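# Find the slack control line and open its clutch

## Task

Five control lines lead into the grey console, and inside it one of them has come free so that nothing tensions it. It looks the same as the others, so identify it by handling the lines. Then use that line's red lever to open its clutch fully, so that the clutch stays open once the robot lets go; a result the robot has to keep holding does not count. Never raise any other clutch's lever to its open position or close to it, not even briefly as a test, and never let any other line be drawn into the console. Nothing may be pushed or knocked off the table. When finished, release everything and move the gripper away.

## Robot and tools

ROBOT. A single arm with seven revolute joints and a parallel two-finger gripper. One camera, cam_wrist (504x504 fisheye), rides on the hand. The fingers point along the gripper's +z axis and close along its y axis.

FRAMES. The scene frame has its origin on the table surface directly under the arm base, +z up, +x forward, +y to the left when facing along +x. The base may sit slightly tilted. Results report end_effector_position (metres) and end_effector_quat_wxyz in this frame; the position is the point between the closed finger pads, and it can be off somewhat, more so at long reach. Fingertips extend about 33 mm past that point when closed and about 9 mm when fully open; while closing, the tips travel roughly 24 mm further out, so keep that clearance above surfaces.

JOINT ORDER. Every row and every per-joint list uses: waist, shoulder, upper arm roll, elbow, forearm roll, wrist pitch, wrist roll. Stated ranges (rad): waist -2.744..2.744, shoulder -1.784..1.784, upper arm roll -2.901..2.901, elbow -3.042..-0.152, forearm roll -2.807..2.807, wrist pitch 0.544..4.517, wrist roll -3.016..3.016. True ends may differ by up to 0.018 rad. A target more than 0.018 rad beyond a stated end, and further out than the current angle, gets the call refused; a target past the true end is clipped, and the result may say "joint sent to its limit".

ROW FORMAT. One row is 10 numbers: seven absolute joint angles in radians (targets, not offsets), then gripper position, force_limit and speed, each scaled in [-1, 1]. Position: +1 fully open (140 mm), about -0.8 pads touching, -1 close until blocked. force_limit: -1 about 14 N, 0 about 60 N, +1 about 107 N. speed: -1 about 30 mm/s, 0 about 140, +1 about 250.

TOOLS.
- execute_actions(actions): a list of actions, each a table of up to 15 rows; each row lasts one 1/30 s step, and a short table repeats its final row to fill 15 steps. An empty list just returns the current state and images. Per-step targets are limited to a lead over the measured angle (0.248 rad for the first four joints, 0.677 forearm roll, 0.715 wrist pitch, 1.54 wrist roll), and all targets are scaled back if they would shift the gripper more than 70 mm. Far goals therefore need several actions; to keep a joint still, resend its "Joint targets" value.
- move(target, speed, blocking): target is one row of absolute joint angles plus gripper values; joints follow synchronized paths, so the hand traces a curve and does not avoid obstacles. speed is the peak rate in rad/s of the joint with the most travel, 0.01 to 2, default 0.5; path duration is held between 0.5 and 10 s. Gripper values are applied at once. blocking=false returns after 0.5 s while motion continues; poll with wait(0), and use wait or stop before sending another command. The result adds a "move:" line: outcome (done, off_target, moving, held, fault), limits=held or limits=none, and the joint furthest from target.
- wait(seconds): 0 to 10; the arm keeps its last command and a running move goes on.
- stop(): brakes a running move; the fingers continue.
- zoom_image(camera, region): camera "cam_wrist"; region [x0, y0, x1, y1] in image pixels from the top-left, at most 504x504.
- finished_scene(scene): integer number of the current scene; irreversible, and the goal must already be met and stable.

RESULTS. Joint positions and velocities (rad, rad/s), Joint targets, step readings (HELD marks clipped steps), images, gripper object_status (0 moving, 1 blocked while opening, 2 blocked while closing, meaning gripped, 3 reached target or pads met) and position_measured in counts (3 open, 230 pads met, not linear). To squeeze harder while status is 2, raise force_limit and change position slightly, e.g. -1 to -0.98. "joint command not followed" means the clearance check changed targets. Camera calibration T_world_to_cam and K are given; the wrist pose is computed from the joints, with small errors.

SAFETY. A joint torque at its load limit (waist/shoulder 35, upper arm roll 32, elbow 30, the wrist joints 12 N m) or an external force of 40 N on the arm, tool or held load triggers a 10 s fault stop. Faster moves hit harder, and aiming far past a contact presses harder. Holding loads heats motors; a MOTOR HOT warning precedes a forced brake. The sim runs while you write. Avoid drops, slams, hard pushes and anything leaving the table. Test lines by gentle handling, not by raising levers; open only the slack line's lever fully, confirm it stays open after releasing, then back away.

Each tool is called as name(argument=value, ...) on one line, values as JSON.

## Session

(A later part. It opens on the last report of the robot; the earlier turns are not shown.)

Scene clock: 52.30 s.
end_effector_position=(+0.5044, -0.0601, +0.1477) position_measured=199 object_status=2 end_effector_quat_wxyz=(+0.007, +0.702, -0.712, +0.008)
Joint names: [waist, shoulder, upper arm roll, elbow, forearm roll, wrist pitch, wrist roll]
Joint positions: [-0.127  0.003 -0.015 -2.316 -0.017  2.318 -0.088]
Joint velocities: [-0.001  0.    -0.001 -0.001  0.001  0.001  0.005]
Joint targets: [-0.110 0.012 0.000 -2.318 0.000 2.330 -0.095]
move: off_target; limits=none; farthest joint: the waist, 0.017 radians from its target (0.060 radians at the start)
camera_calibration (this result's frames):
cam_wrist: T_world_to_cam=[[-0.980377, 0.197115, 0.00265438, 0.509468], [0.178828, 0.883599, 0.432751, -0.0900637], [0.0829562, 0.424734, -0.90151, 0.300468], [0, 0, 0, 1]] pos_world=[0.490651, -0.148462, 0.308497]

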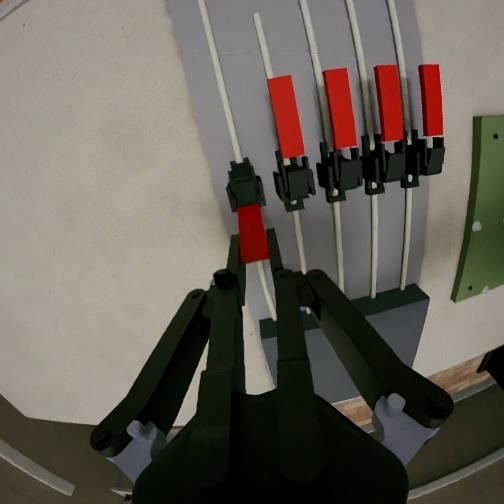

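move(target=[-0.07,0.045,0,-2.335,0,2.38,-0.05,-1,-0.6,-0.5], speed=0.05)

Scene clock: 54.10 s.
end_effector_position=(+0.5043, -0.0268, +0.1258) position_measured=199 object_status=2 end_effector_quat_wxyz=(+0.006, +0.706, -0.708, +0.002)
Joint names: [waist, shoulder, upper arm roll, elbow, forearm roll, wrist pitch, wrist roll]
Joint positions: [-0.075  0.038 -0.005 -2.335 -0.006  2.363 -0.047]
Joint velocities: [-0.002 -0.001  0.001 -0.002 -0.     0.002  0.004]
Joint targets: [-0.070 0.045 0.000 -2.335 0.000 2.380 -0.050]
move: off_target; limits=none; farthest joint: the wrist pitch, 0.017 radians from its target (0.062 radians at the start)
camera_calibration (this result's frames):
cam_wrist: T_world_to_cam=[[-0.982812, 0.184246, 0.0115398, 0.502671], [0.170538, 0.882203, 0.438901, -0.106645], [0.0706854, 0.433325, -0.898461, 0.272585], [0, 0, 0, 1]] pos_world=[0.492951, -0.116651, 0.285913]

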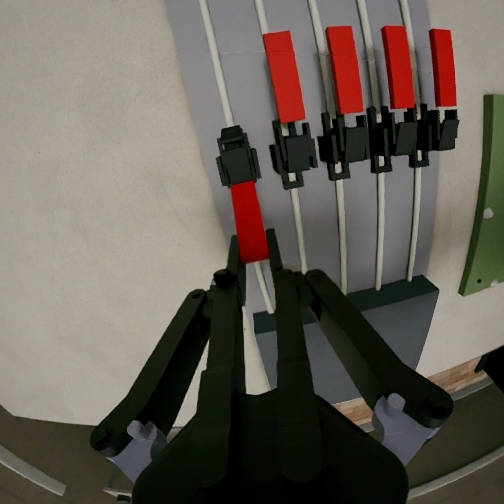

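Force dropped: through the detent. A little further.

move(target=[-0.052,0.075,0,-2.35,0,2.42,-0.025,-1,-0.6,-0.5], speed=0.04)

Scene clock: 55.93 s.
end_effector_position=(+0.5046, -0.0131, +0.1087) position_measured=199 object_status=2 end_effector_quat_wxyz=(+0.005, +0.706, -0.709, +0.002)
Joint names: [waist, shoulder, upper arm roll, elbow, forearm roll, wrist pitch, wrist roll]
Joint positions: [-0.053  0.068 -0.001 -2.349 -0.002  2.408 -0.021]
Joint velocities: [ 0.001  0.001  0.    -0.002 -0.     0.002  0.004]
Joint targets: [-0.052 0.075 0.000 -2.350 0.000 2.420 -0.025]
move: off_target; limits=none; farthest joint: the wrist pitch, 0.012 radians from its target (0.056 radians at the start)
camera_calibration (this result's frames):
cam_wrist: T_world_to_cam=[[-0.982399, 0.186451, 0.0113281, 0.500415], [0.172251, 0.880781, 0.441083, -0.11232], [0.072263, 0.435271, -0.897395, 0.250392], [0, 0, 0, 1]] pos_world=[0.492861, -0.103362, 0.268574]

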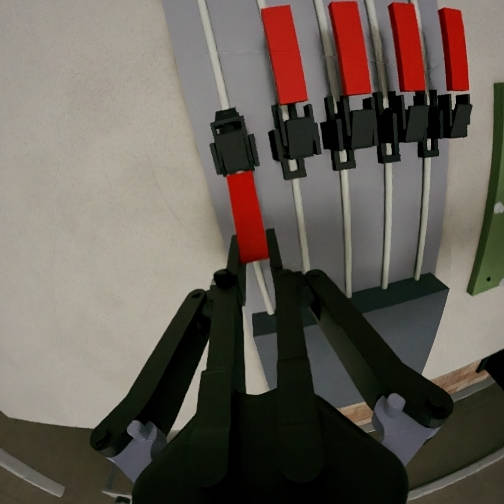

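move(target=[-0.04,0.11,0,-2.362,0,2.467,-0.012,-1,-0.6,-0.5], speed=0.04)

move(target=[-0.04,0.1,0,-2.362,0,2.457,-0.012,-0.3,-0.6,-0.5])

move(target=[-0.04,-0.2,0,-2.3,0,2.1,-0.012,-0.3,-0.6,-0.5])

Scene clock: 57.93 s.
end_effector_position=(+0.5048, -0.0040, +0.0899) position_measured=199 object_status=2 end_effector_quat_wxyz=(+0.004, +0.706, -0.708, +0.002)
Joint names: [waist, shoulder, upper arm roll, elbow, forearm roll, wrist pitch, wrist roll]
Joint positions: [-0.038  0.104  0.002 -2.361 -0.     2.457 -0.007]
Joint velocities: [-0.     0.001  0.001 -0.002 -0.002  0.002  0.003]
Joint targets: [-0.040 0.110 0.000 -2.362 0.000 2.467 -0.012]
move: done; limits=none; farthest joint: the wrist pitch, 0.010 radians from its target (0.059 radians at the start)
camera_calibration (this result's frames):
cam_wrist: T_world_to_cam=[[-0.982799, 0.184407, 0.0100577, 0.499525], [0.169743, 0.880508, 0.442599, -0.110946], [0.0727623, 0.436693, -0.896663, 0.229228], [0, 0, 0, 1]] pos_world=[0.493085, -0.0945296, 0.249621]

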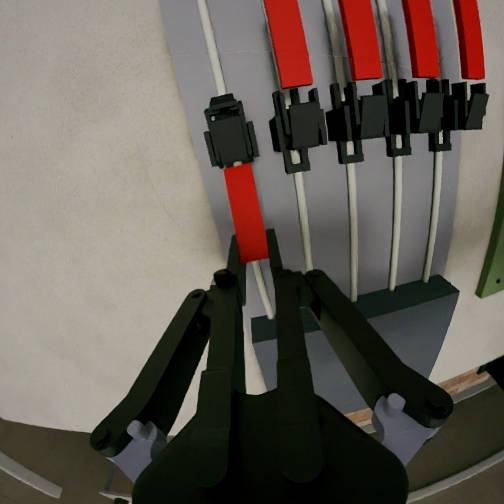

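Scene clock: 58.63 s.
end_effector_position=(+0.5052, -0.0041, +0.0909) position_measured=167 object_status=3 end_effector_quat_wxyz=(+0.004, +0.707, -0.707, +0.002)
Joint names: [waist, shoulder, upper arm roll, elbow, forearm roll, wrist pitch, wrist roll]
Joint positions: [-0.038  0.102  0.002 -2.361 -0.     2.457 -0.008]
Joint velocities: [ 0.     0.001 -0.001  0.    -0.001 -0.001 -0.003]
Joint targets: [-0.040 0.100 0.000 -2.362 0.000 2.457 -0.012]
move: done; limits=none; farthest joint: the wrist roll, 0.004 radians from its target (0.005 radians at the start)
camera_calibration (this result's frames):
cam_wrist: T_world_to_cam=[[-0.983037, 0.183206, 0.00856709, 0.500126], [0.167998, 0.880726, 0.442831, -0.110535], [0.073584, 0.436758, -0.896564, 0.229678], [0, 0, 0, 1]] pos_world=[0.493311, -0.094589, 0.250585]

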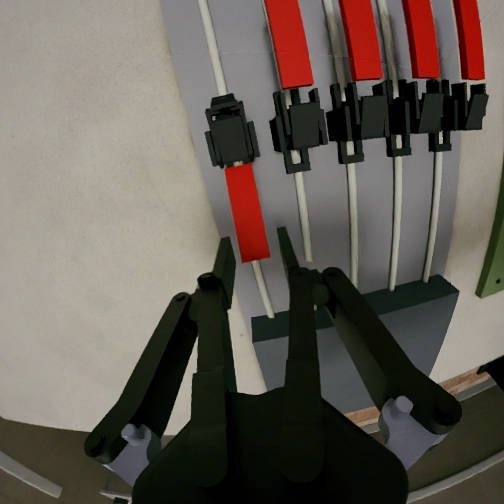

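Scene clock: 60.20 s.
end_effector_position=(+0.4795, -0.0028, +0.2364) position_measured=167 object_status=3 end_effector_quat_wxyz=(+0.001, +0.707, -0.707, +0.006)
Joint names: [waist, shoulder, upper arm roll, elbow, forearm roll, wrist pitch, wrist roll]
Joint positions: [-0.038 -0.2    0.002 -2.299 -0.     2.103 -0.009]
Joint velocities: [-0.     0.001  0.     0.     0.001 -0.004  0.001]
Joint targets: [-0.040 -0.200 0.000 -2.300 0.000 2.100 -0.012]
move: done; limits=none; farthest joint: the wrist pitch, 0.003 radians from its target (0.357 radians at the start)
camera_calibration (this result's frames):
cam_wrist: T_world_to_cam=[[-0.983172, 0.182682, -0.000883423, 0.475652], [0.163323, 0.881129, 0.443777, -0.169788], [0.0818485, 0.436164, -0.896137, 0.357447], [0, 0, 0, 1]] pos_world=[0.466122, -0.0931937, 0.39609]

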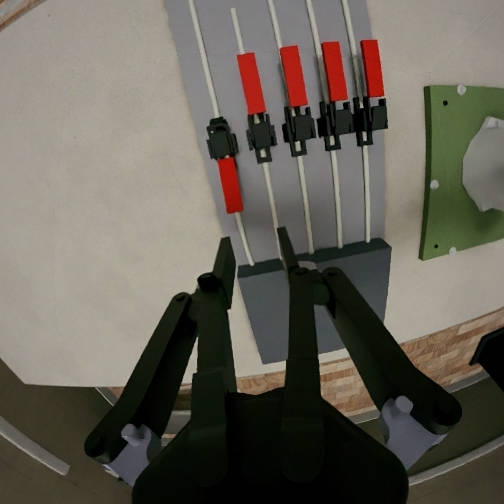

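move(target=[-0.05,0.05,0,-2.345,0,2.395,-0.02,-1,-0.6,0])

move(target=[-0.05,0.105,0,-2.362,0,2.465,-0.02,-1,-0.6,0], speed=0.05)

Scene clock: 61.80 s.
end_effector_position=(+0.5062, -0.0088, +0.1183) position_measured=231 object_status=3 end_effector_quat_wxyz=(+0.002, +0.706, -0.708, +0.004)
Joint names: [waist, shoulder, upper arm roll, elbow, forearm roll, wrist pitch, wrist roll]
Joint positions: [-0.048  0.049  0.002 -2.345 -0.     2.392 -0.016]
Joint velocities: [ 0.001 -0.001 -0.001  0.     0.001  0.003 -0.   ]
Joint targets: [-0.050 0.050 0.000 -2.345 0.000 2.395 -0.020]
move: done; limits=none; farthest joint: the wrist roll, 0.004 radians from its target (0.011 radians at the start)
camera_calibration (this result's frames):
cam_wrist: T_world_to_cam=[[-0.982832, 0.184443, 0.00474512, 0.502054], [0.167394, 0.880576, 0.443356, -0.11842], [0.0775955, 0.436539, -0.896333, 0.254201], [0, 0, 0, 1]] pos_world=[0.493532, -0.0992911, 0.277969]

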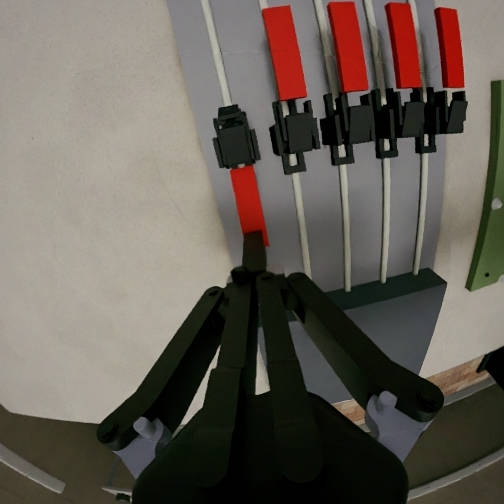

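Scene clock: 63.47 s.
end_effector_position=(+0.5070, -0.0090, +0.0975) position_measured=231 object_status=3 end_effector_quat_wxyz=(+0.002, +0.707, -0.707, +0.004)
Joint names: [waist, shoulder, upper arm roll, elbow, forearm roll, wrist pitch, wrist roll]
Joint positions: [-0.048  0.09   0.002 -2.358 -0.     2.447 -0.018]
Joint velocities: [ 0.    -0.     0.    -0.001  0.     0.001 -0.003]
Joint targets: [-0.050 0.105 0.000 -2.362 0.000 2.465 -0.020]
move: off_target; limits=none; farthest joint: the wrist pitch, 0.018 radians from its target (0.073 radians at the start)
camera_calibration (this result's frames):
cam_wrist: T_world_to_cam=[[-0.983149, 0.182778, 0.00314341, 0.503335], [0.165176, 0.880836, 0.443671, -0.108094], [0.0783247, 0.436714, -0.896184, 0.235172], [0, 0, 0, 1]] pos_world=[0.494288, -0.0994887, 0.257134]

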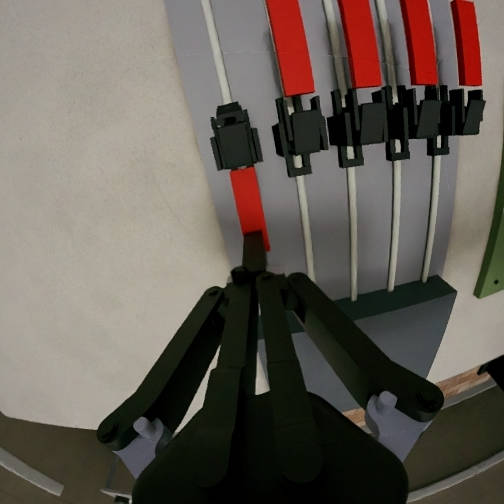

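At the stop.

move(target=[-0.04,-0.2,0,-2.3,0,2.1,-0.012,-1,-0.6,0])

finished_scene(scene=1)

Scene clock: 65.13 s.
end_effector_position=(+0.4795, -0.0046, +0.2365) position_measured=231 object_status=3 end_effector_quat_wxyz=(+0.001, +0.708, -0.706, +0.006)
Joint names: [waist, shoulder, upper arm roll, elbow, forearm roll, wrist pitch, wrist roll]
Joint positions: [-0.042 -0.2    0.002 -2.299 -0.     2.103 -0.015]
Joint velocities: [ 0.    -0.     0.    -0.     0.001 -0.003  0.   ]
Joint targets: [-0.040 -0.200 0.000 -2.300 0.000 2.100 -0.012]
move: done; limits=none; farthest joint: the wrist pitch, 0.003 radians from its target (0.347 radians at the start)
camera_calibration (this result's frames):
cam_wrist: T_world_to_cam=[[-0.983738, 0.179605, -0.000874953, 0.476224], [0.160571, 0.881645, 0.443756, -0.166883], [0.0804721, 0.436399, -0.896147, 0.358914], [0, 0, 0, 1]] pos_world=[0.466393, -0.0950305, 0.396112]

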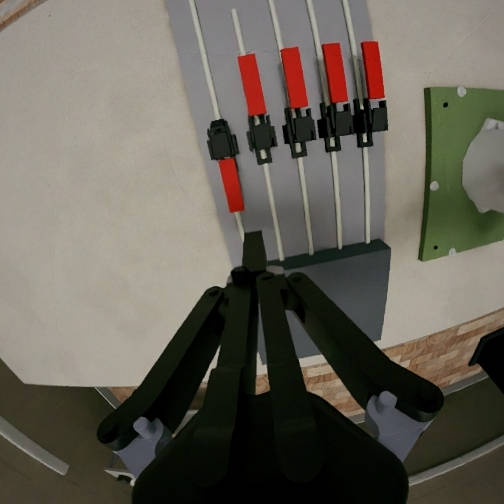

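The scene is finished: the task was done.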